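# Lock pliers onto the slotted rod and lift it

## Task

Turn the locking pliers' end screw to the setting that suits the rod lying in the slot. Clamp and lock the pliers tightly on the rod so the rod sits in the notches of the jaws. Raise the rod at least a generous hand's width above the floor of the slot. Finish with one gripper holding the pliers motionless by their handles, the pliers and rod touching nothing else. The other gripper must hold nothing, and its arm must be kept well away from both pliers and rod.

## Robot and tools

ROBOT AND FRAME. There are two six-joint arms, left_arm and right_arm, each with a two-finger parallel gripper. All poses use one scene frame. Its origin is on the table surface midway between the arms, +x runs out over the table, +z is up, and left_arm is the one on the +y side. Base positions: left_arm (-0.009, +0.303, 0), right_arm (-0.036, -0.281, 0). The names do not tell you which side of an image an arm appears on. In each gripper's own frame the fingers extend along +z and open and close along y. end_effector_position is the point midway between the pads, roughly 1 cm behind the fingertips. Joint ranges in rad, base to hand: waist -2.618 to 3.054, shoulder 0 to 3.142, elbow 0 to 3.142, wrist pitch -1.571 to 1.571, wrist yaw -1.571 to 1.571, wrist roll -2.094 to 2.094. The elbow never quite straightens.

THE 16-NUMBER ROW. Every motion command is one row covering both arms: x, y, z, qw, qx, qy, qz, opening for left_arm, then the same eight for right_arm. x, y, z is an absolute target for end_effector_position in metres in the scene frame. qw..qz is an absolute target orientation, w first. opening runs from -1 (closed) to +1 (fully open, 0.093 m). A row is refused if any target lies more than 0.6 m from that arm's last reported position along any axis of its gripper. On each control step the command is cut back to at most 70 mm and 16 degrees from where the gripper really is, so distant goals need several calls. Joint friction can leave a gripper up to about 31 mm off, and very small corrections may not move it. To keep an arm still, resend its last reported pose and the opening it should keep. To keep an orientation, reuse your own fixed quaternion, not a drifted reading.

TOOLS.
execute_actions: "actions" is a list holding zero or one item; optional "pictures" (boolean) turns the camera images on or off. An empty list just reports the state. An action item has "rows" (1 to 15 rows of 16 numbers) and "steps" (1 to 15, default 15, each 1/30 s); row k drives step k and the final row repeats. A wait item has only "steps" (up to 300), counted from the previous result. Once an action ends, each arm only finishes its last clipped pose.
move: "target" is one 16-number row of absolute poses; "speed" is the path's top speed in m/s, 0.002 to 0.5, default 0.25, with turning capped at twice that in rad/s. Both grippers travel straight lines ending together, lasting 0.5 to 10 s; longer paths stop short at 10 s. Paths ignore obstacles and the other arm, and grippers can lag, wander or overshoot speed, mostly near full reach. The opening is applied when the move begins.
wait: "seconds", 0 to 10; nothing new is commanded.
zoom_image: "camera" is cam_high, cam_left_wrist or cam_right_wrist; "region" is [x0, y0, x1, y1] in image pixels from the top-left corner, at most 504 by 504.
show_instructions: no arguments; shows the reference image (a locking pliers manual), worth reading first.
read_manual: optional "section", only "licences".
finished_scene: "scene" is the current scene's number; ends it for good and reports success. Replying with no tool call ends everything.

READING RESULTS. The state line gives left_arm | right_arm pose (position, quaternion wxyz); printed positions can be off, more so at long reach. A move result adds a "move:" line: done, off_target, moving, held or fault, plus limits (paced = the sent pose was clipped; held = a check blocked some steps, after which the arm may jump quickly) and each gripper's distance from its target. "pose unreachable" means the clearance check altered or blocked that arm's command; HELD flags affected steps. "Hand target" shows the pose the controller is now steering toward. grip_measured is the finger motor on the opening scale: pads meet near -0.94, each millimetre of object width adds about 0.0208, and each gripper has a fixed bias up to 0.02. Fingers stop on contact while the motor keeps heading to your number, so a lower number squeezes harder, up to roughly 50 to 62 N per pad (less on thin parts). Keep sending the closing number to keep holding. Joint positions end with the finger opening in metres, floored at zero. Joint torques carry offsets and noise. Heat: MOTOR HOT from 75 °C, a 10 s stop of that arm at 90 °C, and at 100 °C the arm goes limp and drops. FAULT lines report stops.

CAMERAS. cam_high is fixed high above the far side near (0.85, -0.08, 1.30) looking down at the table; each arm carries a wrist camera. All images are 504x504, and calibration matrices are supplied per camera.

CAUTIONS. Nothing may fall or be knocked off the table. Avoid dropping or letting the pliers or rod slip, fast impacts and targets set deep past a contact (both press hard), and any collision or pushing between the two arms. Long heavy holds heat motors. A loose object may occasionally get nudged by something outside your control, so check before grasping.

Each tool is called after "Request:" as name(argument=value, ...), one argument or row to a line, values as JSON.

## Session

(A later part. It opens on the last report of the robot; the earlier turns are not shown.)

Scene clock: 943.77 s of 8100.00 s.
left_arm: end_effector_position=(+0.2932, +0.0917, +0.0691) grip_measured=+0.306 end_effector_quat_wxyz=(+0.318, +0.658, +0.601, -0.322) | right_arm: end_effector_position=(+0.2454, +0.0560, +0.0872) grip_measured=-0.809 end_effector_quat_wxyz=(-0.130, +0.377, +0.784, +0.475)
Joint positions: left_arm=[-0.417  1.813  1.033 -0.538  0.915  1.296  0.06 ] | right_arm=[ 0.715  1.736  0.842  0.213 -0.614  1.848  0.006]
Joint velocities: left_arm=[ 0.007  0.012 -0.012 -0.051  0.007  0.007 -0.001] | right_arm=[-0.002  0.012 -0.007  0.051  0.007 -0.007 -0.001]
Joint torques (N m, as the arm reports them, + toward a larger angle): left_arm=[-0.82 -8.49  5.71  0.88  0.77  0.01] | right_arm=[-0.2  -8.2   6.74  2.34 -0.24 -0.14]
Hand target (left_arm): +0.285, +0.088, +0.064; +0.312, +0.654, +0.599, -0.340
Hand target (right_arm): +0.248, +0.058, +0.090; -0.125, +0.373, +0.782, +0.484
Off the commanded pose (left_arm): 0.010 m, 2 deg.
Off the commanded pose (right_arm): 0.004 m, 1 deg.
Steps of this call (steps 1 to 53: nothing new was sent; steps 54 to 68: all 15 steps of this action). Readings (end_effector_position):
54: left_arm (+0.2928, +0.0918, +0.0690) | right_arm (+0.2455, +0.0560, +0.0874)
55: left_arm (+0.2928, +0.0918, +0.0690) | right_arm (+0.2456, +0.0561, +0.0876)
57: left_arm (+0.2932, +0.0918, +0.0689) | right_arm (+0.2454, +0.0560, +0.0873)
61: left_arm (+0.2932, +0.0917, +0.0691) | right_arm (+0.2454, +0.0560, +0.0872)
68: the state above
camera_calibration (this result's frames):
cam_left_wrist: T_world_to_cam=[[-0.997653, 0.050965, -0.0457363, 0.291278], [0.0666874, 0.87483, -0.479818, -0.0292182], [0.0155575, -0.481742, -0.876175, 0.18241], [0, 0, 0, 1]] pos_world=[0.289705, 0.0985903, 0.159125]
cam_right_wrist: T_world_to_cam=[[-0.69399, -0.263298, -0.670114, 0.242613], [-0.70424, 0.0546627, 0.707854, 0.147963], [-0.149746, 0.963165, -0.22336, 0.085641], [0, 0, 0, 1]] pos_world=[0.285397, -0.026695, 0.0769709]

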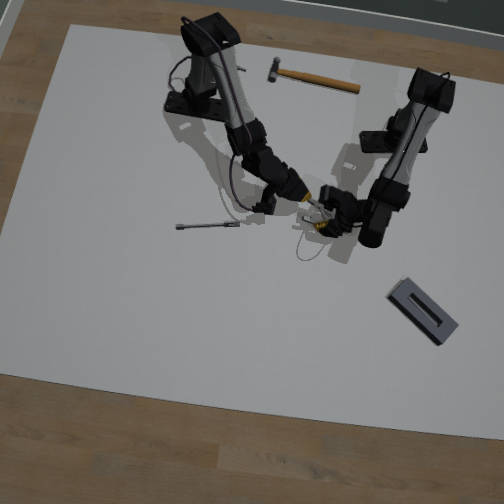

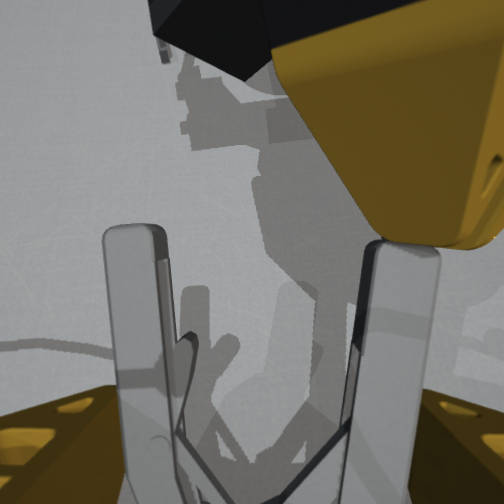

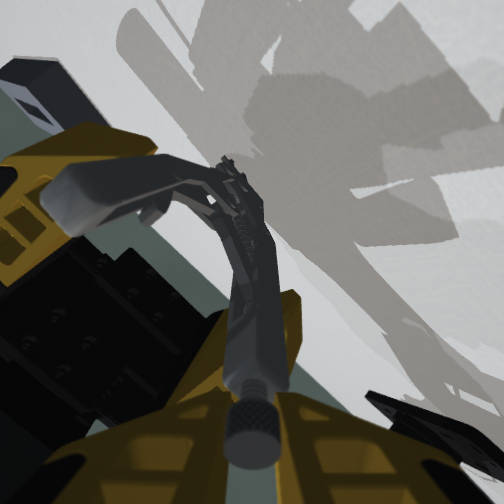

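Request:
move(
  target=[0.285,0.088,0.064,0.312,0.654,0.599,-0.340,0.30,0.248,0.058,0.090,0.1125,-0.0305,0.8647,0.4872,-0.82],
  speed=0.25,
)

Request:
execute_actions(
  actions=[
    {"rows":[[0.285,0.088,0.064,0.312,0.654,0.599,-0.340,0.30,0.248,0.058,0.090,0.1125,-0.0305,0.8647,0.4872,-0.2]],"steps":12},
  ],
  pictures=false,
)

Request:
move(
  target=[0.285,0.088,0.064,0.312,0.654,0.599,-0.340,0.30,0.230,-0.04,0.15,0.1125,-0.0305,0.8647,0.4872,-0.2],
  speed=0.2,
)

Scene clock: 955.77 s of 8100.00 s.
left_arm: end_effector_position=(+0.2934, +0.0917, +0.0691) grip_measured=+0.305 end_effector_quat_wxyz=(+0.319, +0.659, +0.601, -0.322) | right_arm: end_effector_position=(+0.2443, +0.0539, +0.0836) grip_measured=-0.809 end_effector_quat_wxyz=(+0.096, -0.016, +0.874, +0.475)
Joint positions: left_arm=[-0.417  1.813  1.033 -0.537  0.915  1.296  0.06 ] | right_arm=[ 0.715  1.736  0.842  0.194 -0.606  0.905  0.006]
Joint velocities: left_arm=[-0.007 -0.007 -0.012  0.066 -0.051  0.022 -0.   ] | right_arm=[-0.007 -0.012 -0.002 -0.081  0.007  0.007  0.   ]
Joint torques (N m, as the arm reports them, + toward a larger angle): left_arm=[-1.08 -8.6   5.73  0.88  0.78  0.  ] | right_arm=[-0.22 -8.33  6.61  2.55 -0.31 -0.27]
Hand target (left_arm): +0.285, +0.088, +0.064; +0.312, +0.654, +0.599, -0.340
Hand target (right_arm): +0.248, +0.058, +0.090; +0.112, -0.030, +0.866, +0.487
Off the commanded pose (left_arm): 0.011 m, 2 deg.
Off the commanded pose (right_arm): 0.008 m, 3 deg.
move: off_target (left_arm, right_arm)
camera_calibration (this result's frames):
cam_left_wrist: T_world_to_cam=[[-0.997602, 0.0508738, -0.0469286, 0.291566], [0.0671793, 0.874877, -0.479663, -0.0293809], [0.0166545, -0.481666, -0.876197, 0.182074], [0, 0, 0, 1]] pos_world=[0.289808, 0.0985706, 0.159123]
cam_right_wrist: T_world_to_cam=[[0.147245, -0.536174, -0.831165, 0.0615661], [-0.948227, -0.315591, 0.0356006, 0.285692], [-0.281397, 0.782892, -0.554884, 0.156269], [0, 0, 0, 1]] pos_world=[0.305809, 0.000830408, 0.127712]

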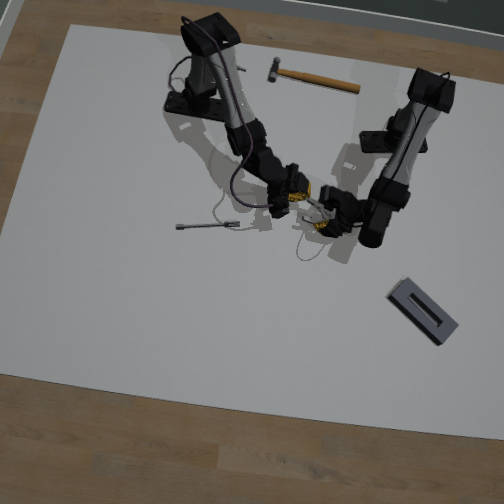

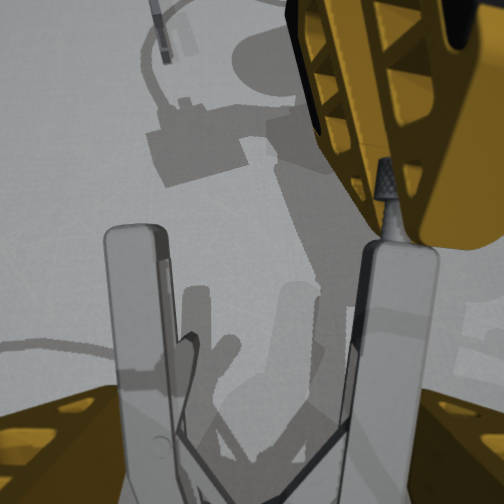

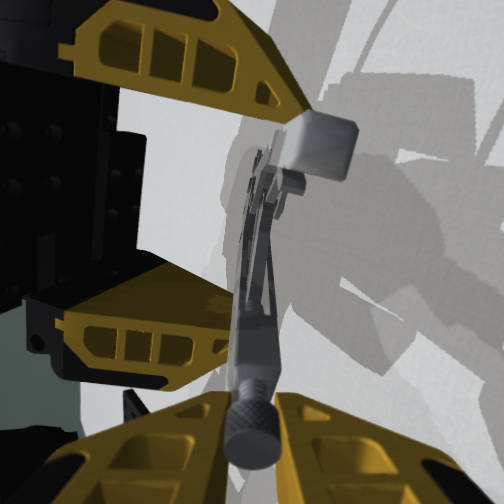

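Scene clock: 956.17 s of 8100.00 s.
left_arm: end_effector_position=(+0.2932, +0.0912, +0.0693) grip_measured=+0.305 end_effector_quat_wxyz=(+0.319, +0.659, +0.600, -0.322) | right_arm: end_effector_position=(+0.2470, +0.0560, +0.0878) grip_measured=-0.201 end_effector_quat_wxyz=(+0.107, -0.023, +0.870, +0.482)
Joint positions: left_arm=[-0.418  1.813  1.033 -0.537  0.917  1.296  0.06 ] | right_arm=[ 0.715  1.736  0.842  0.219 -0.606  0.899  0.036]
Joint velocities: left_arm=[ 0.002  0.002  0.012  0.066 -0.022 -0.022  0.   ] | right_arm=[-0.012 -0.012 -0.007 -0.007 -0.051 -0.022 -0.001]
Joint torques (N m, as the arm reports them, + toward a larger angle): left_arm=[-0.87 -8.52  5.82  0.88  0.78  0.  ] | right_arm=[-0.17 -8.19  6.72  2.3  -0.32 -0.22]
Hand target (left_arm): +0.285, +0.088, +0.064; +0.312, +0.654, +0.599, -0.340
Hand target (right_arm): +0.248, +0.058, +0.090; +0.113, -0.030, +0.865, +0.487
Off the commanded pose (left_arm): 0.010 m, 2 deg.
Off the commanded pose (right_arm): 0.003 m, 1 deg.
Steps of this call (steps 1 to 12: all 12 steps of this action). Readings (end_effector_position):
1: left_arm (+0.2935, +0.0917, +0.0691) | right_arm (+0.2444, +0.0540, +0.0837)
2: left_arm (+0.2933, +0.0914, +0.0691) | right_arm (+0.2448, +0.0543, +0.0843)
4: left_arm (+0.2932, +0.0913, +0.0692) | right_arm (+0.2458, +0.0551, +0.0859)
8: left_arm (+0.2932, +0.0912, +0.0693) | right_arm (+0.2467, +0.0557, +0.0873)
12: the state above

Scene clock: 957.73 s of 8100.00 s.
left_arm: end_effector_position=(+0.2932, +0.0913, +0.0691) grip_measured=+0.305 end_effector_quat_wxyz=(+0.319, +0.659, +0.601, -0.322) | right_arm: end_effector_position=(+0.2314, -0.0381, +0.1439) grip_measured=-0.201 end_effector_quat_wxyz=(+0.107, -0.026, +0.868, +0.485)
Joint positions: left_arm=[-0.418  1.813  1.033 -0.537  0.915  1.296  0.06 ] | right_arm=[ 0.458  1.397  0.791 -0.212 -0.804  0.669  0.036]
Joint velocities: left_arm=[-0.002 -0.002 -0.002 -0.081  0.007  0.007 -0.001] | right_arm=[-0.002 -0.002  0.002 -0.037 -0.022  0.022  0.   ]
Joint torques (N m, as the arm reports them, + toward a larger angle): left_arm=[-0.94 -8.41  5.77  0.89  0.78  0.01] | right_arm=[-0.8  -7.04  7.99  1.67 -0.48 -0.29]
Hand target (left_arm): +0.285, +0.088, +0.064; +0.312, +0.654, +0.599, -0.340
Hand target (right_arm): +0.231, -0.039, +0.151; +0.111, -0.030, +0.865, +0.489
Off the commanded pose (left_arm): 0.010 m, 2 deg.
Off the commanded pose (right_arm): 0.007 m, 1 deg.
move: done
camera_calibration (this result's frames):
cam_left_wrist: T_world_to_cam=[[-0.997525, 0.0520897, -0.0472332, 0.291276], [0.0683995, 0.874577, -0.480037, -0.0292935], [0.016304, -0.48208, -0.875976, 0.18207], [0, 0, 0, 1]] pos_world=[0.28959, 0.0982193, 0.159185]
cam_right_wrist: T_world_to_cam=[[0.175539, -0.51633, -0.838206, 0.0594371], [-0.945835, -0.324643, 0.00189948, 0.246209], [-0.273098, 0.792471, -0.54535, 0.255143], [0, 0, 0, 1]] pos_world=[0.292119, -0.0915745, 0.188495]

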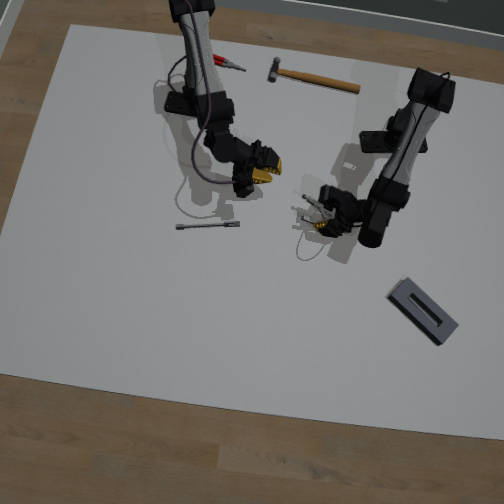

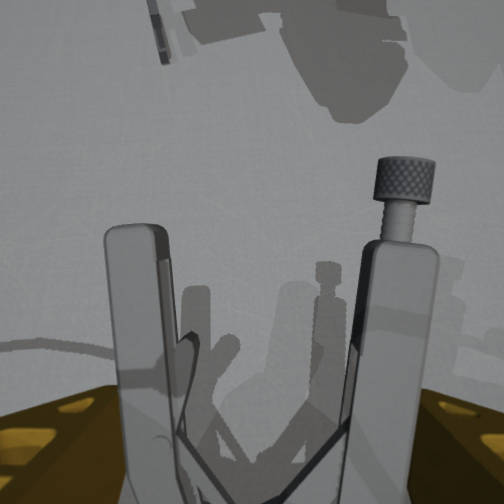

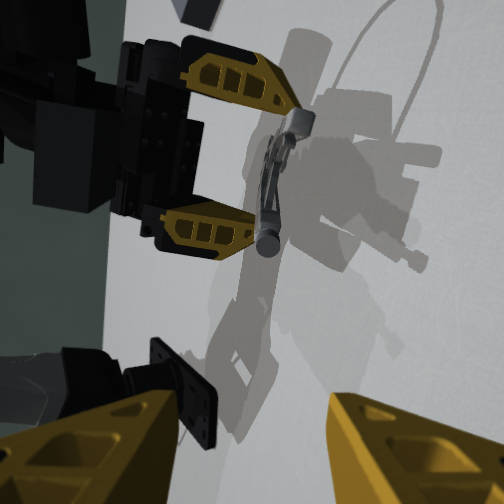

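Request:
move(
  target=[0.285,0.14,0.20,0.312,0.654,0.599,-0.340,0.35,0.22,-0.08,0.14,0.620,-0.322,0.651,0.300,1],
  speed=0.12,
)

Scene clock: 968.07 s of 8100.00 s.
left_arm: end_effector_position=(+0.2794, +0.1414, +0.1821) grip_measured=+0.352 end_effector_quat_wxyz=(+0.289, +0.655, +0.609, -0.341) | right_arm: end_effector_position=(+0.2218, -0.0770, +0.1459) grip_measured=+1.000 end_effector_quat_wxyz=(+0.619, -0.319, +0.650, +0.304)
Joint positions: left_arm=[-0.27   1.709  1.399 -1.294  0.925  1.567  0.062] | right_arm=[ 0.492  1.346  0.101  1.191 -0.482 -0.026  0.093]
Joint velocities: left_arm=[ 0.017  0.017  0.002  0.022  0.051  0.051 -0.001] | right_arm=[ 0.002 -0.012 -0.012 -0.007  0.081  0.022  0.   ]
Joint torques (N m, as the arm reports them, + toward a larger angle): left_arm=[  0.43 -10.69  10.99   0.02   0.87   0.15] | right_arm=[-0.86 -1.95  4.36  2.6  -0.05 -0.22]
Hand target (left_arm): +0.282, +0.141, +0.199; +0.311, +0.655, +0.600, -0.338
Hand target (right_arm): +0.221, -0.080, +0.141; +0.620, -0.319, +0.652, +0.299
Off the commanded pose (left_arm): 0.019 m, 3 deg.
Off the commanded pose (right_arm): 0.007 m, 1 deg.
move: off_target (left_arm)
camera_calibration (this result's frames):
cam_left_wrist: T_world_to_cam=[[-0.997457, 0.0676303, 0.0224928, 0.26532], [0.0493768, 0.883296, -0.466209, -0.0163366], [-0.0513976, -0.463913, -0.884389, 0.32325], [0, 0, 0, 1]] pos_world=[0.282066, 0.146446, 0.272295]
cam_right_wrist: T_world_to_cam=[[0.801094, -0.597982, 0.0258093, -0.228367], [-0.263137, -0.390589, -0.882156, 0.196949], [0.537594, 0.699898, -0.47025, 0.0866023], [0, 0, 0, 1]] pos_world=[0.188211, -0.120246, 0.220359]

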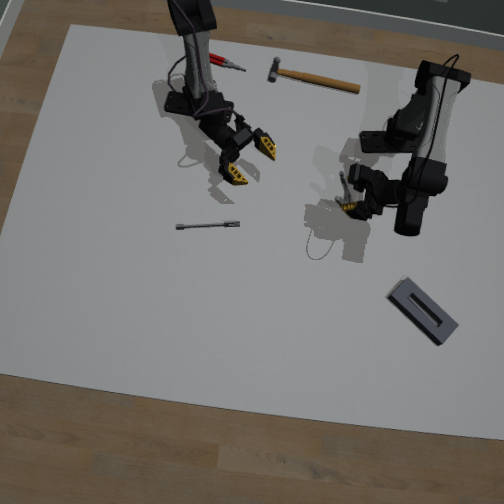

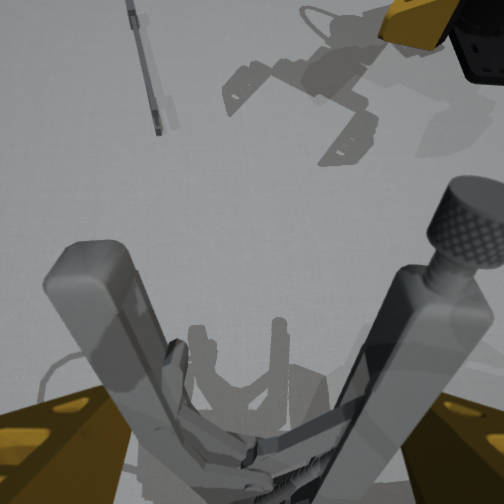

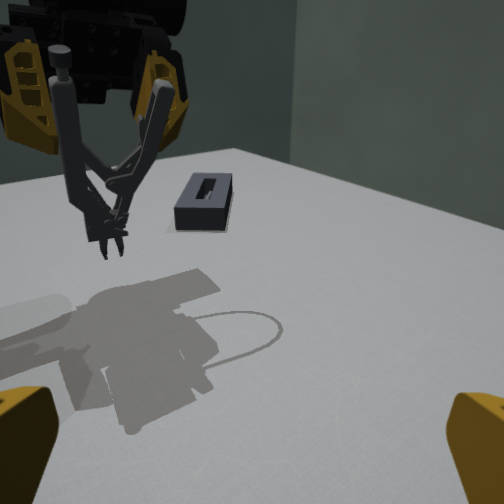

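Request:
move(
  target=[0.285,0.14,0.20,0.20,0.705,0.646,-0.22,0.40,0.22,-0.08,0.14,0.620,-0.322,0.651,0.300,1],
  speed=0.1,
)

Scene clock: 977.80 s of 8100.00 s.
left_arm: end_effector_position=(+0.2845, +0.1440, +0.1903) grip_measured=+0.400 end_effector_quat_wxyz=(+0.190, +0.704, +0.647, -0.222) | right_arm: end_effector_position=(+0.2219, -0.0770, +0.1477) grip_measured=+1.000 end_effector_quat_wxyz=(+0.623, -0.321, +0.646, +0.303)
Joint positions: left_arm=[-0.389  1.709  1.583 -1.382  0.591  1.422  0.064] | right_arm=[ 0.492  1.347  0.101  1.2   -0.482 -0.03   0.093]
Joint velocities: left_arm=[-0.002 -0.007 -0.012 -0.051  0.066 -0.066 -0.001] | right_arm=[ 0.012  0.002 -0.007  0.081 -0.066 -0.081  0.   ]
Joint torques (N m, as the arm reports them, + toward a larger angle): left_arm=[-0.91 -9.55 11.06  0.29  0.49 -0.07] | right_arm=[-0.95 -1.5   4.17  2.63 -0.12 -0.22]
Hand target (left_arm): +0.285, +0.140, +0.200; +0.199, +0.704, +0.644, -0.223
Hand target (right_arm): +0.220, -0.080, +0.140; +0.619, -0.322, +0.651, +0.300
Off the commanded pose (left_arm): 0.010 m, 1 deg.
Off the commanded pose (right_arm): 0.009 m, 1 deg.
move: done
camera_calibration (this result's frames):
cam_left_wrist: T_world_to_cam=[[-0.997389, 0.0722182, -0.000691526, 0.273738], [0.0714675, 0.985551, -0.153565, -0.0955728], [-0.0104086, -0.153213, -0.988138, 0.295332], [0, 0, 0, 1]] pos_world=[0.282928, 0.119672, 0.277341]
cam_right_wrist: T_world_to_cam=[[0.800878, -0.597882, 0.0336358, -0.229568], [-0.253665, -0.389599, -0.885362, 0.197066], [0.542447, 0.700535, -0.463683, 0.0853846], [0, 0, 0, 1]] pos_world=[0.187528, -0.120292, 0.221788]

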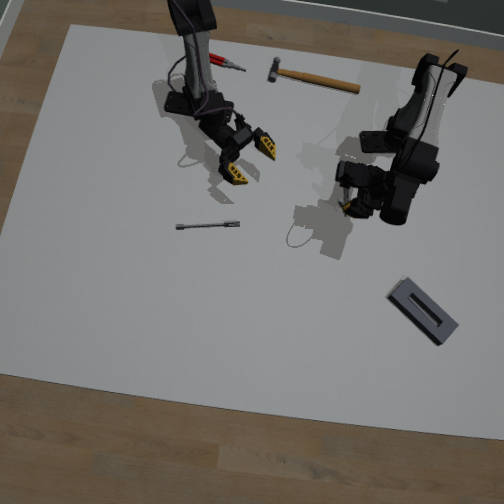

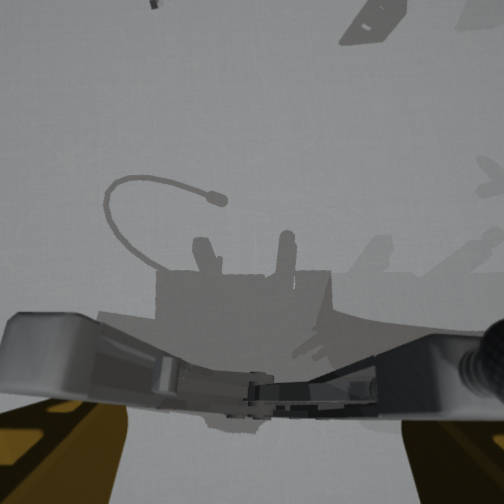

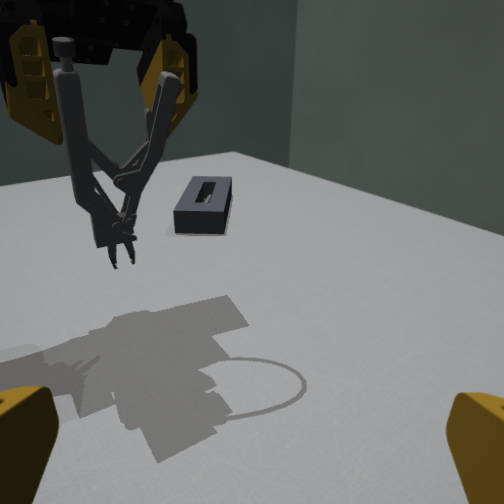

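Request:
move(
  target=[0.33,0.19,0.22,0.31,0.39,0.855,-0.145,0.35,0.22,-0.08,0.14,0.620,-0.322,0.651,0.300,1],
  speed=0.25,
)

Request:
move(
  target=[0.39,0.27,0.23,0.39,0.0,0.92,-0.02,0.35,0.24,0.0,0.10,0.620,-0.322,0.651,0.300,1],
  speed=0.25,
)

Request:
move(
  target=[0.510,0.416,0.20,0.358,-0.427,0.822,0.112,0.38,0.26,0.073,0.07,0.620,-0.322,0.651,0.300,1],
  speed=0.2,
)

Request:
move(
  target=[0.510,0.416,0.168,0.358,-0.427,0.822,0.112,0.39,0.26,0.073,0.07,0.620,-0.322,0.651,0.300,1],
  speed=0.04,
)

Request:
zoom_image(
  camera="cam_right_wrist",
  region=[190,60,320,190],
)

Scene clock: 985.27 s of 8100.00 s.
left_arm: end_effector_position=(+0.3280, +0.1899, +0.2192) grip_measured=+0.355 end_effector_quat_wxyz=(+0.293, +0.397, +0.858, -0.142) | right_arm: end_effector_position=(+0.2219, -0.0770, +0.1477) grip_measured=+1.000 end_effector_quat_wxyz=(+0.623, -0.321, +0.646, +0.303)
Joint positions: left_arm=[-0.299  1.448  1.371 -0.979  0.439  0.628  0.062] | right_arm=[ 0.492  1.347  0.101  1.2   -0.482 -0.03   0.093]
Joint velocities: left_arm=[-0.012 -0.007 -0.002 -0.022  0.022  0.007  0.   ] | right_arm=[-0.002  0.007 -0.002 -0.066  0.066 -0.095  0.   ]
Joint torques (N m, as the arm reports them, + toward a larger angle): left_arm=[ 0.06 -9.19  7.3   1.81  0.28 -0.01] | right_arm=[-1.   -1.52  4.17  2.61 -0.11 -0.21]
Hand target (left_arm): +0.329, +0.191, +0.223; +0.308, +0.392, +0.856, -0.141
Hand target (right_arm): +0.220, -0.080, +0.140; +0.619, -0.322, +0.651, +0.300
Off the commanded pose (left_arm): 0.002 m, 2 deg.
Off the commanded pose (right_arm): 0.009 m, 1 deg.
move: done
camera_calibration (this result's frames):
cam_left_wrist: T_world_to_cam=[[-0.752574, -0.65844, -0.00938583, 0.374123], [-0.640486, 0.735216, -0.221889, 0.156559], [0.153002, -0.160977, -0.975027, 0.276396], [0, 0, 0, 1]] pos_world=[0.339541, 0.175726, 0.307743]
cam_right_wrist: T_world_to_cam=[[0.800878, -0.597882, 0.0336358, -0.229568], [-0.253665, -0.389599, -0.885362, 0.197066], [0.542447, 0.700535, -0.463683, 0.0853846], [0, 0, 0, 1]] pos_world=[0.187528, -0.120292, 0.221788]

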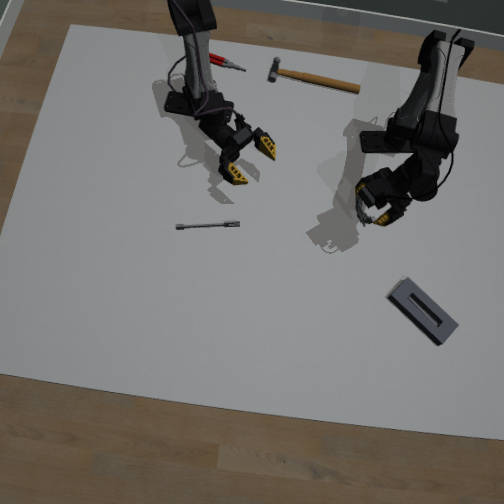

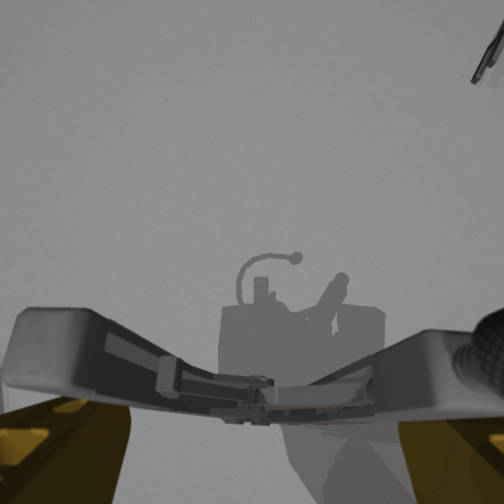

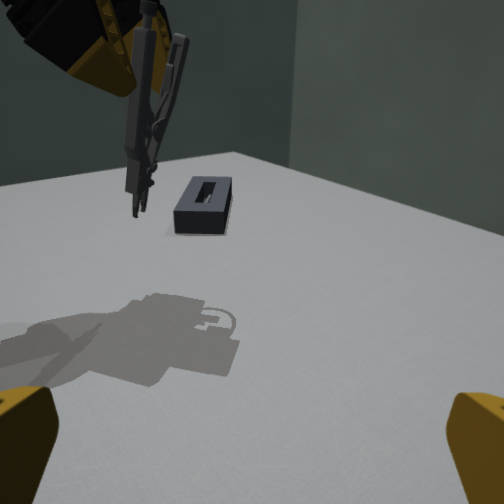

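Scene clock: 987.60 s of 8100.00 s.
left_arm: end_effector_position=(+0.3828, +0.2706, +0.2308) grip_measured=+0.355 end_effector_quat_wxyz=(+0.374, +0.007, +0.927, -0.017) | right_arm: end_effector_position=(+0.2353, -0.0052, +0.0947) grip_measured=+1.000 end_effector_quat_wxyz=(+0.608, -0.328, +0.660, +0.294)
Joint positions: left_arm=[-0.273  1.397  1.282 -0.688 -0.03  -0.069  0.062] | right_arm=[ 0.767  1.889  0.257  1.542 -0.206 -0.03   0.093]
Joint velocities: left_arm=[ 0.007  0.022 -0.012 -0.051 -0.007 -0.037 -0.   ] | right_arm=[-0.002 -0.027 -0.007  0.037  0.022  0.007  0.   ]
Joint torques (N m, as the arm reports them, + toward a larger angle): left_arm=[-0.4  -6.85  8.52  2.55 -0.21 -0.07] | right_arm=[ 0.34 -5.14  4.93  2.68 -0.02 -0.09]
Hand target (left_arm): +0.388, +0.271, +0.232; +0.387, +0.001, +0.922, -0.017
Hand target (right_arm): +0.238, -0.000, +0.100; +0.618, -0.325, +0.652, +0.297
Off the commanded pose (left_arm): 0.007 m, 2 deg.
Off the commanded pose (right_arm): 0.009 m, 2 deg.
joint sent to its limit (right arm) — the command would take joint 4 (wrist pitch) past its upper limit, so that joint was sent only as far as its limit.
move: done
camera_calibration (this result's frames):
cam_left_wrist: T_world_to_cam=[[-0.00482808, -0.999947, 0.00906301, 0.270625], [-0.946471, 0.00164431, -0.322786, 0.473835], [0.322754, -0.0101363, -0.946429, 0.179927], [0, 0, 0, 1]] pos_world=[0.391706, 0.271655, 0.320783]
cam_right_wrist: T_world_to_cam=[[0.801222, -0.597306, 0.0356369, -0.195889], [-0.277338, -0.423473, -0.862412, 0.184767], [0.530215, 0.681099, -0.504952, 0.00990219], [0, 0, 0, 1]] pos_world=[0.202943, -0.045506, 0.171326]

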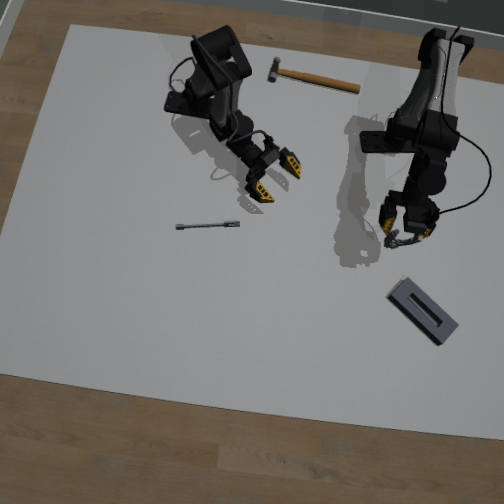

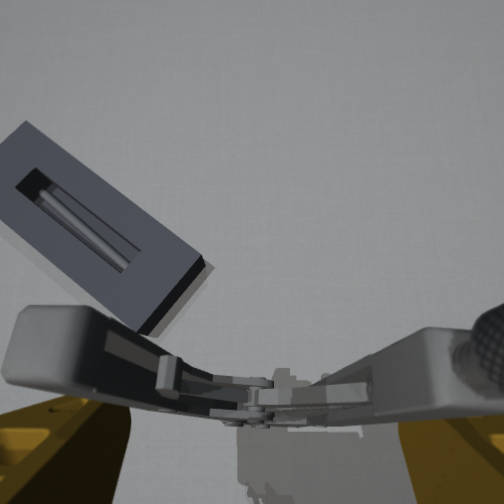

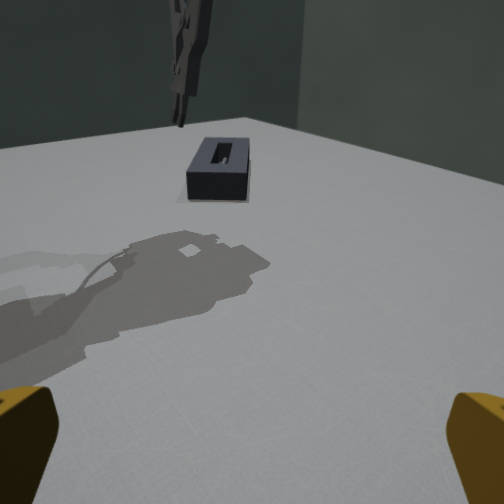

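Scene clock: 990.50 s of 8100.00 s.
left_arm: end_effector_position=(+0.5031, +0.4113, +0.1886) grip_measured=+0.381 end_effector_quat_wxyz=(+0.339, -0.416, +0.836, +0.113) | right_arm: end_effector_position=(+0.2571, +0.0680, +0.0648) grip_measured=+1.000 end_effector_quat_wxyz=(+0.611, -0.329, +0.658, +0.293)
Joint positions: left_arm=[-0.111  2.046  1.913 -0.843 -0.455 -0.716  0.063] | right_arm=[ 0.913  2.165  0.54   1.544 -0.06  -0.021  0.093]
Joint velocities: left_arm=[ 0.007 -0.012 -0.002 -0.051 -0.007 -0.051 -0.002] | right_arm=[ 0.007  0.012 -0.007 -0.066 -0.022  0.007  0.   ]
Joint torques (N m, as the arm reports them, + toward a larger angle): left_arm=[  0.24 -13.27  12.62   1.8   -0.6   -0.05] | right_arm=[ 0.32 -7.8   4.93  2.72  0.02 -0.06]
Hand target (left_arm): +0.508, +0.418, +0.200; +0.356, -0.427, +0.823, +0.114
Hand target (right_arm): +0.259, +0.073, +0.069; +0.619, -0.323, +0.650, +0.299
Off the commanded pose (left_arm): 0.014 m, 3 deg.
Off the commanded pose (right_arm): 0.008 m, 2 deg.
joint sent to its limit (right arm) — the command would take joint 4 (wrist pitch) past its upper limit, so that joint was sent only as far as its limit.
move: off_target (left_arm)
camera_calibration (this result's frames):
cam_left_wrist: T_world_to_cam=[[0.786075, -0.613583, 0.0748446, -0.156973], [-0.573661, -0.769251, -0.281365, 0.695512], [0.230215, 0.178239, -0.956678, 0.073542], [0, 0, 0, 1]] pos_world=[0.50545, 0.425599, 0.277797]
cam_right_wrist: T_world_to_cam=[[0.800578, -0.597838, 0.0407967, -0.168718], [-0.270615, -0.42145, -0.865533, 0.194273], [0.534642, 0.681887, -0.499188, -0.0681752], [0, 0, 0, 1]] pos_world=[0.224095, 0.0274983, 0.141001]

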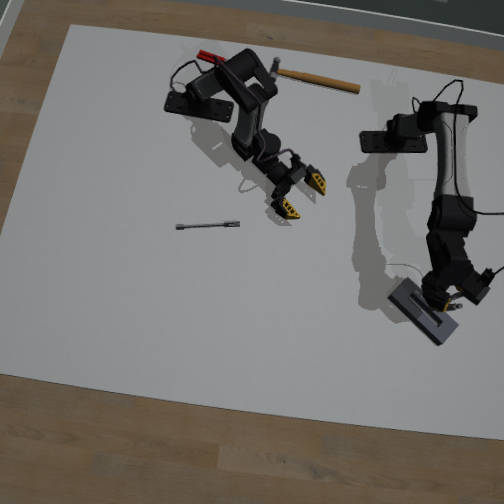

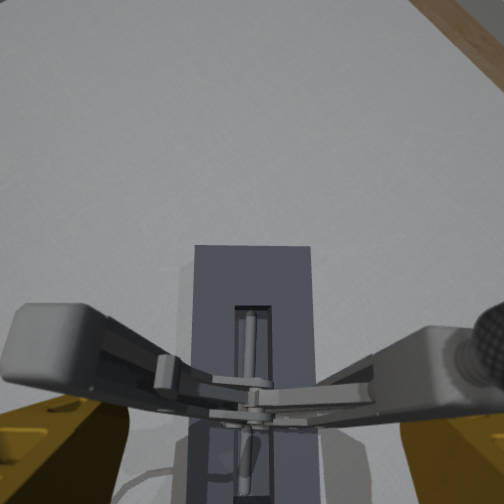

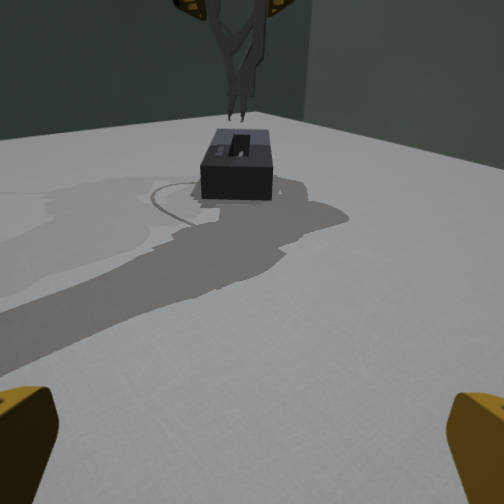

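Scene clock: 991.63 s of 8100.00 s.
left_arm: end_effector_position=(+0.5082, +0.4118, +0.1705) grip_measured=+0.391 end_effector_quat_wxyz=(+0.349, -0.420, +0.831, +0.108) | right_arm: end_effector_position=(+0.2571, +0.0680, +0.0648) grip_measured=+1.000 end_effector_quat_wxyz=(+0.611, -0.328, +0.658, +0.294)
Joint positions: left_arm=[-0.111  2.046  1.831 -0.74  -0.456 -0.724  0.064] | right_arm=[ 0.913  2.165  0.54   1.544 -0.06  -0.019  0.093]
Joint velocities: left_arm=[ 0.012  0.007 -0.022  0.066 -0.037 -0.037  0.001] | right_arm=[ 0.007  0.002 -0.022 -0.051  0.007 -0.037  0.   ]
Joint torques (N m, as the arm reports them, + toward a larger angle): left_arm=[ -0.13 -13.83   7.66   2.06  -0.57  -0.07] | right_arm=[ 0.1  -7.99  5.15  2.66 -0.02 -0.06]
Hand target (left_arm): +0.510, +0.416, +0.168; +0.357, -0.427, +0.823, +0.113
Hand target (right_arm): +0.260, +0.073, +0.070; +0.619, -0.322, +0.651, +0.300
Off the commanded pose (left_arm): 0.005 m, 2 deg.
Off the commanded pose (right_arm): 0.008 m, 2 deg.
move: done
camera_calibration (this result's frames):
cam_left_wrist: T_world_to_cam=[[0.787739, -0.608663, 0.0948548, -0.165662], [-0.562044, -0.773183, -0.293759, 0.691556], [0.252141, 0.178093, -0.951161, 0.0429905], [0, 0, 0, 1]] pos_world=[0.508343, 0.426211, 0.259756]
cam_right_wrist: T_world_to_cam=[[0.800539, -0.598041, 0.0385175, -0.168547], [-0.272252, -0.420189, -0.865632, 0.194615], [0.533869, 0.682486, -0.499196, -0.0680165], [0, 0, 0, 1]] pos_world=[0.224225, 0.0273977, 0.141004]

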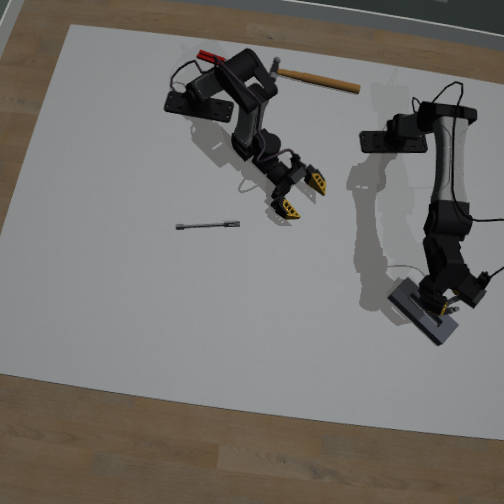

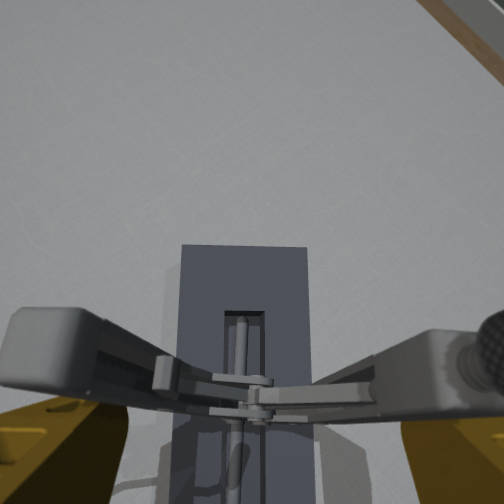

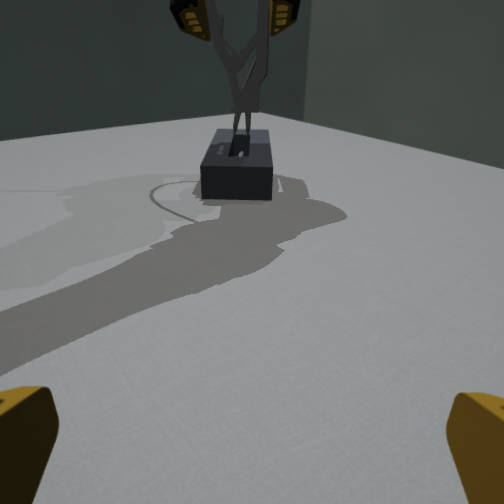

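Region (190, 60, 320, 190) of cam_right_wrist's 504x504 image, scaled by 3.877, with more detail than that image has.

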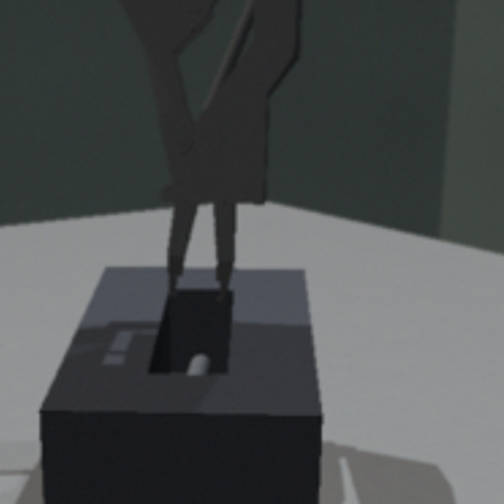

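Good alignment. Descend.

Request:
move(
  target=[0.508,0.416,0.148,0.358,-0.427,0.822,0.112,0.39,0.26,0.073,0.07,0.620,-0.322,0.651,0.300,1],
  speed=0.03,
)

Request:
move(
  target=[0.507,0.416,0.128,0.358,-0.427,0.822,0.112,0.39,0.26,0.073,0.07,0.620,-0.322,0.651,0.300,1],
  speed=0.02,
)

Request:
zoom_image(
  camera="cam_right_wrist",
  region=[170,20,340,190],
)

Scene clock: 995.10 s of 8100.00 s.
left_arm: end_effector_position=(+0.5067, +0.4114, +0.1476) grip_measured=+0.391 end_effector_quat_wxyz=(+0.346, -0.420, +0.832, +0.108) | right_arm: end_effector_position=(+0.2571, +0.0680, +0.0648) grip_measured=+1.000 end_effector_quat_wxyz=(+0.611, -0.328, +0.658, +0.294)
Joint positions: left_arm=[-0.111  2.046  1.744 -0.659 -0.454 -0.725  0.064] | right_arm=[ 0.913  2.165  0.54   1.544 -0.06  -0.019  0.093]
Joint velocities: left_arm=[ 0.007 -0.007  0.007  0.022 -0.022 -0.051  0.   ] | right_arm=[-0.012 -0.012 -0.002 -0.051 -0.051 -0.007  0.   ]
Joint torques (N m, as the arm reports them, + toward a larger angle): left_arm=[ -0.04 -14.44   7.56   2.07  -0.58  -0.03] | right_arm=[ 0.16 -8.    5.14  2.67 -0.02 -0.05]
Hand target (left_arm): +0.508, +0.416, +0.148; +0.358, -0.427, +0.823, +0.112
Hand target (right_arm): +0.260, +0.073, +0.070; +0.619, -0.322, +0.651, +0.300
Off the commanded pose (left_arm): 0.005 m, 2 deg.
Off the commanded pose (right_arm): 0.008 m, 2 deg.
move: done
camera_calibration (this result's frames):
cam_left_wrist: T_world_to_cam=[[0.788282, -0.608388, 0.0920634, -0.162517], [-0.563668, -0.773992, -0.288471, 0.684062], [0.246759, 0.175504, -0.953052, 0.0257455], [0, 0, 0, 1]] pos_world=[0.50734, 0.426066, 0.236831]
cam_right_wrist: T_world_to_cam=[[0.800532, -0.598075, 0.0381376, -0.168518], [-0.272525, -0.419979, -0.865649, 0.194672], [0.53374, 0.682586, -0.499197, -0.0679901], [0, 0, 0, 1]] pos_world=[0.224246, 0.027381, 0.141004]

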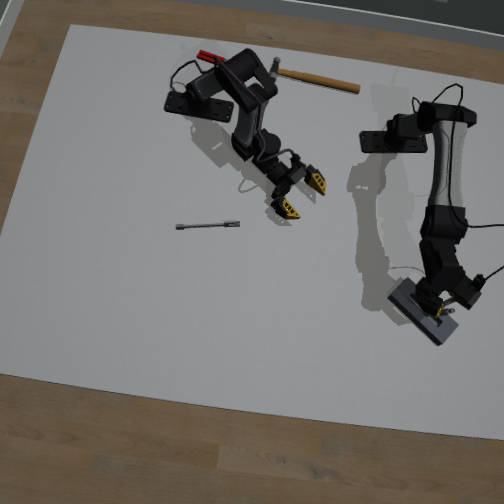

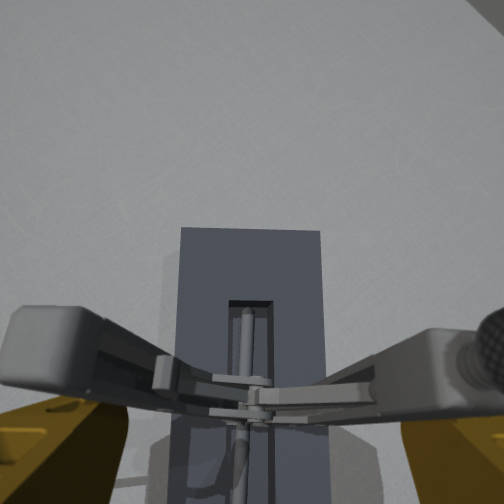

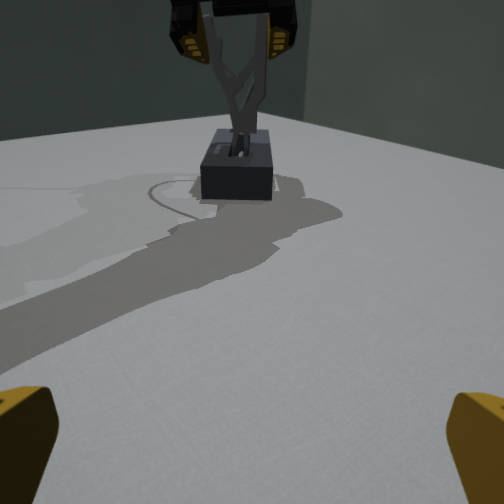

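Scene clock: 996.37 s of 8100.00 s.
left_arm: end_effector_position=(+0.5086, +0.4143, +0.1355) grip_measured=+0.391 end_effector_quat_wxyz=(+0.358, -0.423, +0.824, +0.112) | right_arm: end_effector_position=(+0.2571, +0.0680, +0.0648) grip_measured=+1.000 end_effector_quat_wxyz=(+0.611, -0.328, +0.658, +0.294)
Joint positions: left_arm=[-0.111  2.046  1.678 -0.569 -0.472 -0.725  0.064] | right_arm=[ 0.913  2.165  0.54   1.544 -0.06  -0.019  0.093]
Joint velocities: left_arm=[-0.002  0.002 -0.002  0.007 -0.007  0.066 -0.   ] | right_arm=[ 0.007 -0.017  0.012 -0.066 -0.007  0.066  0.   ]
Joint torques (N m, as the arm reports them, + toward a larger angle): left_arm=[ -0.05 -13.87   6.94   1.98  -0.38  -0.07] | right_arm=[ 0.09 -7.93  5.12  2.67 -0.03 -0.05]
Hand target (left_arm): +0.507, +0.416, +0.128; +0.358, -0.427, +0.823, +0.112
Hand target (right_arm): +0.260, +0.073, +0.070; +0.619, -0.322, +0.651, +0.300
Off the commanded pose (left_arm): 0.008 m, 1 deg.
Off the commanded pose (right_arm): 0.008 m, 2 deg.
move: done
camera_calibration (this result's frames):
cam_left_wrist: T_world_to_cam=[[0.792761, -0.601166, 0.100644, -0.167522], [-0.547928, -0.775192, -0.314407, 0.679907], [0.267029, 0.194104, -0.943938, -0.00605415], [0, 0, 0, 1]] pos_world=[0.506962, 0.427526, 0.224913]
cam_right_wrist: T_world_to_cam=[[0.800532, -0.598075, 0.0381376, -0.168518], [-0.272525, -0.419979, -0.865649, 0.194672], [0.53374, 0.682586, -0.499197, -0.0679901], [0, 0, 0, 1]] pos_world=[0.224246, 0.027381, 0.141004]

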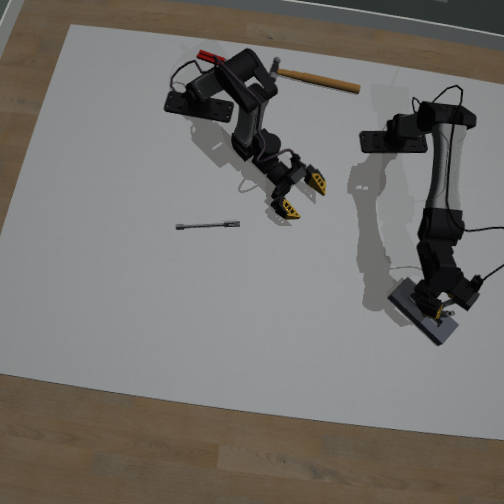

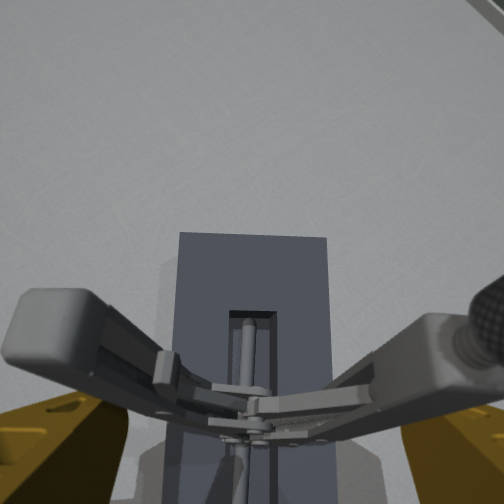

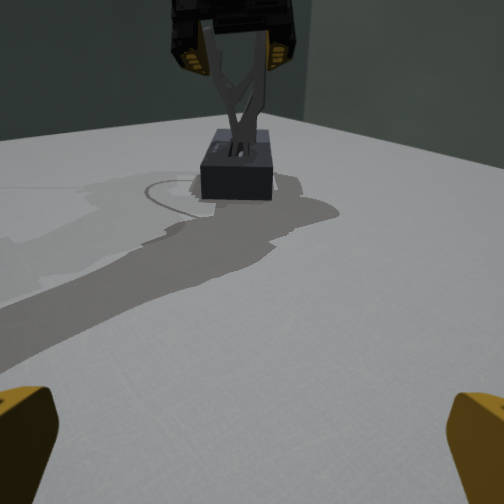

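Region (170, 20, 340, 190) of cam_right_wrist's 504x504 image, scaled by 2.965, with more detail than that image has.

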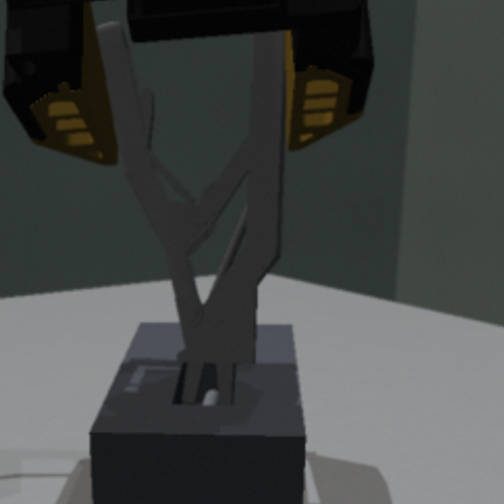

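Request:
move(
  target=[0.493,0.397,0.132,0.358,-0.427,0.822,0.112,0.39,0.26,0.073,0.07,0.620,-0.322,0.651,0.300,1],
  speed=0.02,
)

Request:
zoom_image(
  camera="cam_right_wrist",
  region=[170,20,340,190],
)

Scene clock: 1000.20 s of 8100.00 s.
left_arm: end_effector_position=(+0.4979, +0.4014, +0.1355) grip_measured=+0.391 end_effector_quat_wxyz=(+0.360, -0.427, +0.822, +0.112) | right_arm: end_effector_position=(+0.2571, +0.0680, +0.0648) grip_measured=+1.000 end_effector_quat_wxyz=(+0.611, -0.328, +0.658, +0.294)
Joint positions: left_arm=[-0.141  2.004  1.617 -0.562 -0.494 -0.761  0.064] | right_arm=[ 0.913  2.165  0.54   1.544 -0.06  -0.019  0.093]
Joint velocities: left_arm=[-0.002  0.002 -0.007 -0.051  0.051  0.051  0.   ] | right_arm=[ 0.007 -0.007 -0.007 -0.081 -0.125 -0.066  0.   ]
Joint torques (N m, as the arm reports them, + toward a larger angle): left_arm=[ -0.97 -14.72   6.63   1.79  -0.44  -0.04] | right_arm=[ 0.14 -7.95  5.09  2.67 -0.02 -0.06]
Hand target (left_arm): +0.493, +0.397, +0.132; +0.358, -0.428, +0.823, +0.112
Hand target (right_arm): +0.260, +0.073, +0.070; +0.619, -0.322, +0.651, +0.300
Off the commanded pose (left_arm): 0.007 m, 0 deg.
Off the commanded pose (right_arm): 0.008 m, 2 deg.
move: done
camera_calibration (this result's frames):
cam_left_wrist: T_world_to_cam=[[0.79724, -0.59446, 0.105002, -0.172277], [-0.539908, -0.779976, -0.316445, 0.662244], [0.270013, 0.195591, -0.942781, -0.00290658], [0, 0, 0, 1]] pos_world=[0.495682, 0.41469, 0.224913]
cam_right_wrist: T_world_to_cam=[[0.800532, -0.598075, 0.0381376, -0.168518], [-0.272525, -0.419979, -0.865649, 0.194672], [0.53374, 0.682586, -0.499197, -0.0679901], [0, 0, 0, 1]] pos_world=[0.224246, 0.027381, 0.141004]

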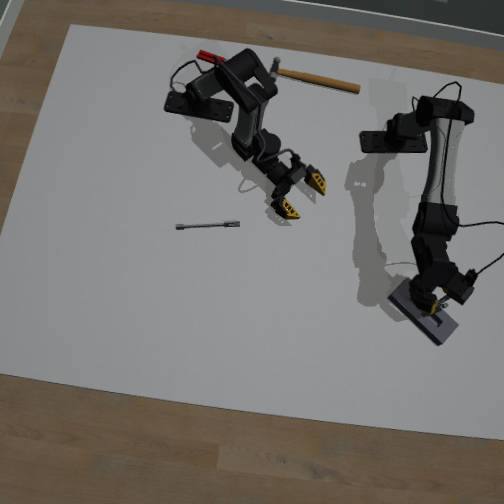

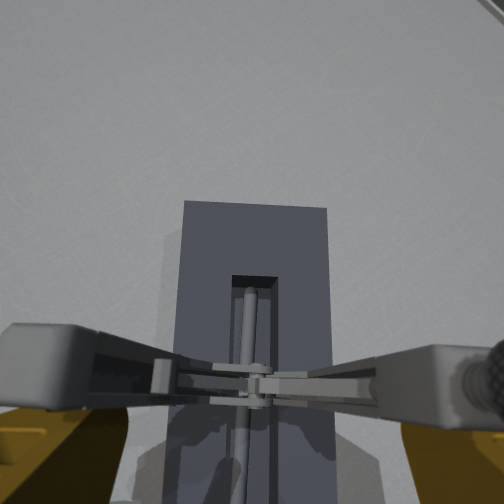

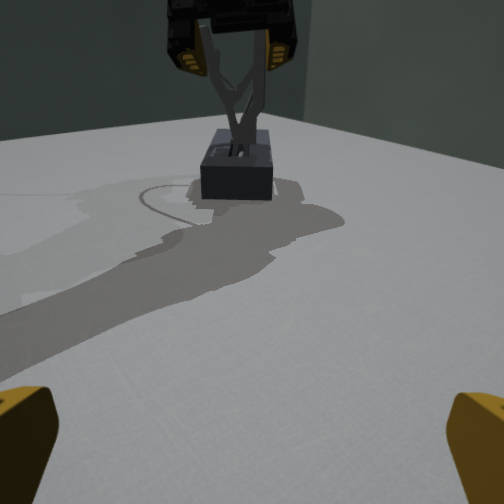

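Region (170, 20, 340, 190) of cam_right_wrist's 504x504 image, scaled by 2.965, with more detail than that image has.

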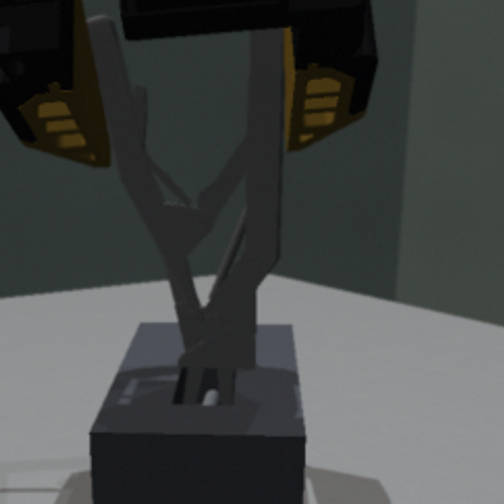

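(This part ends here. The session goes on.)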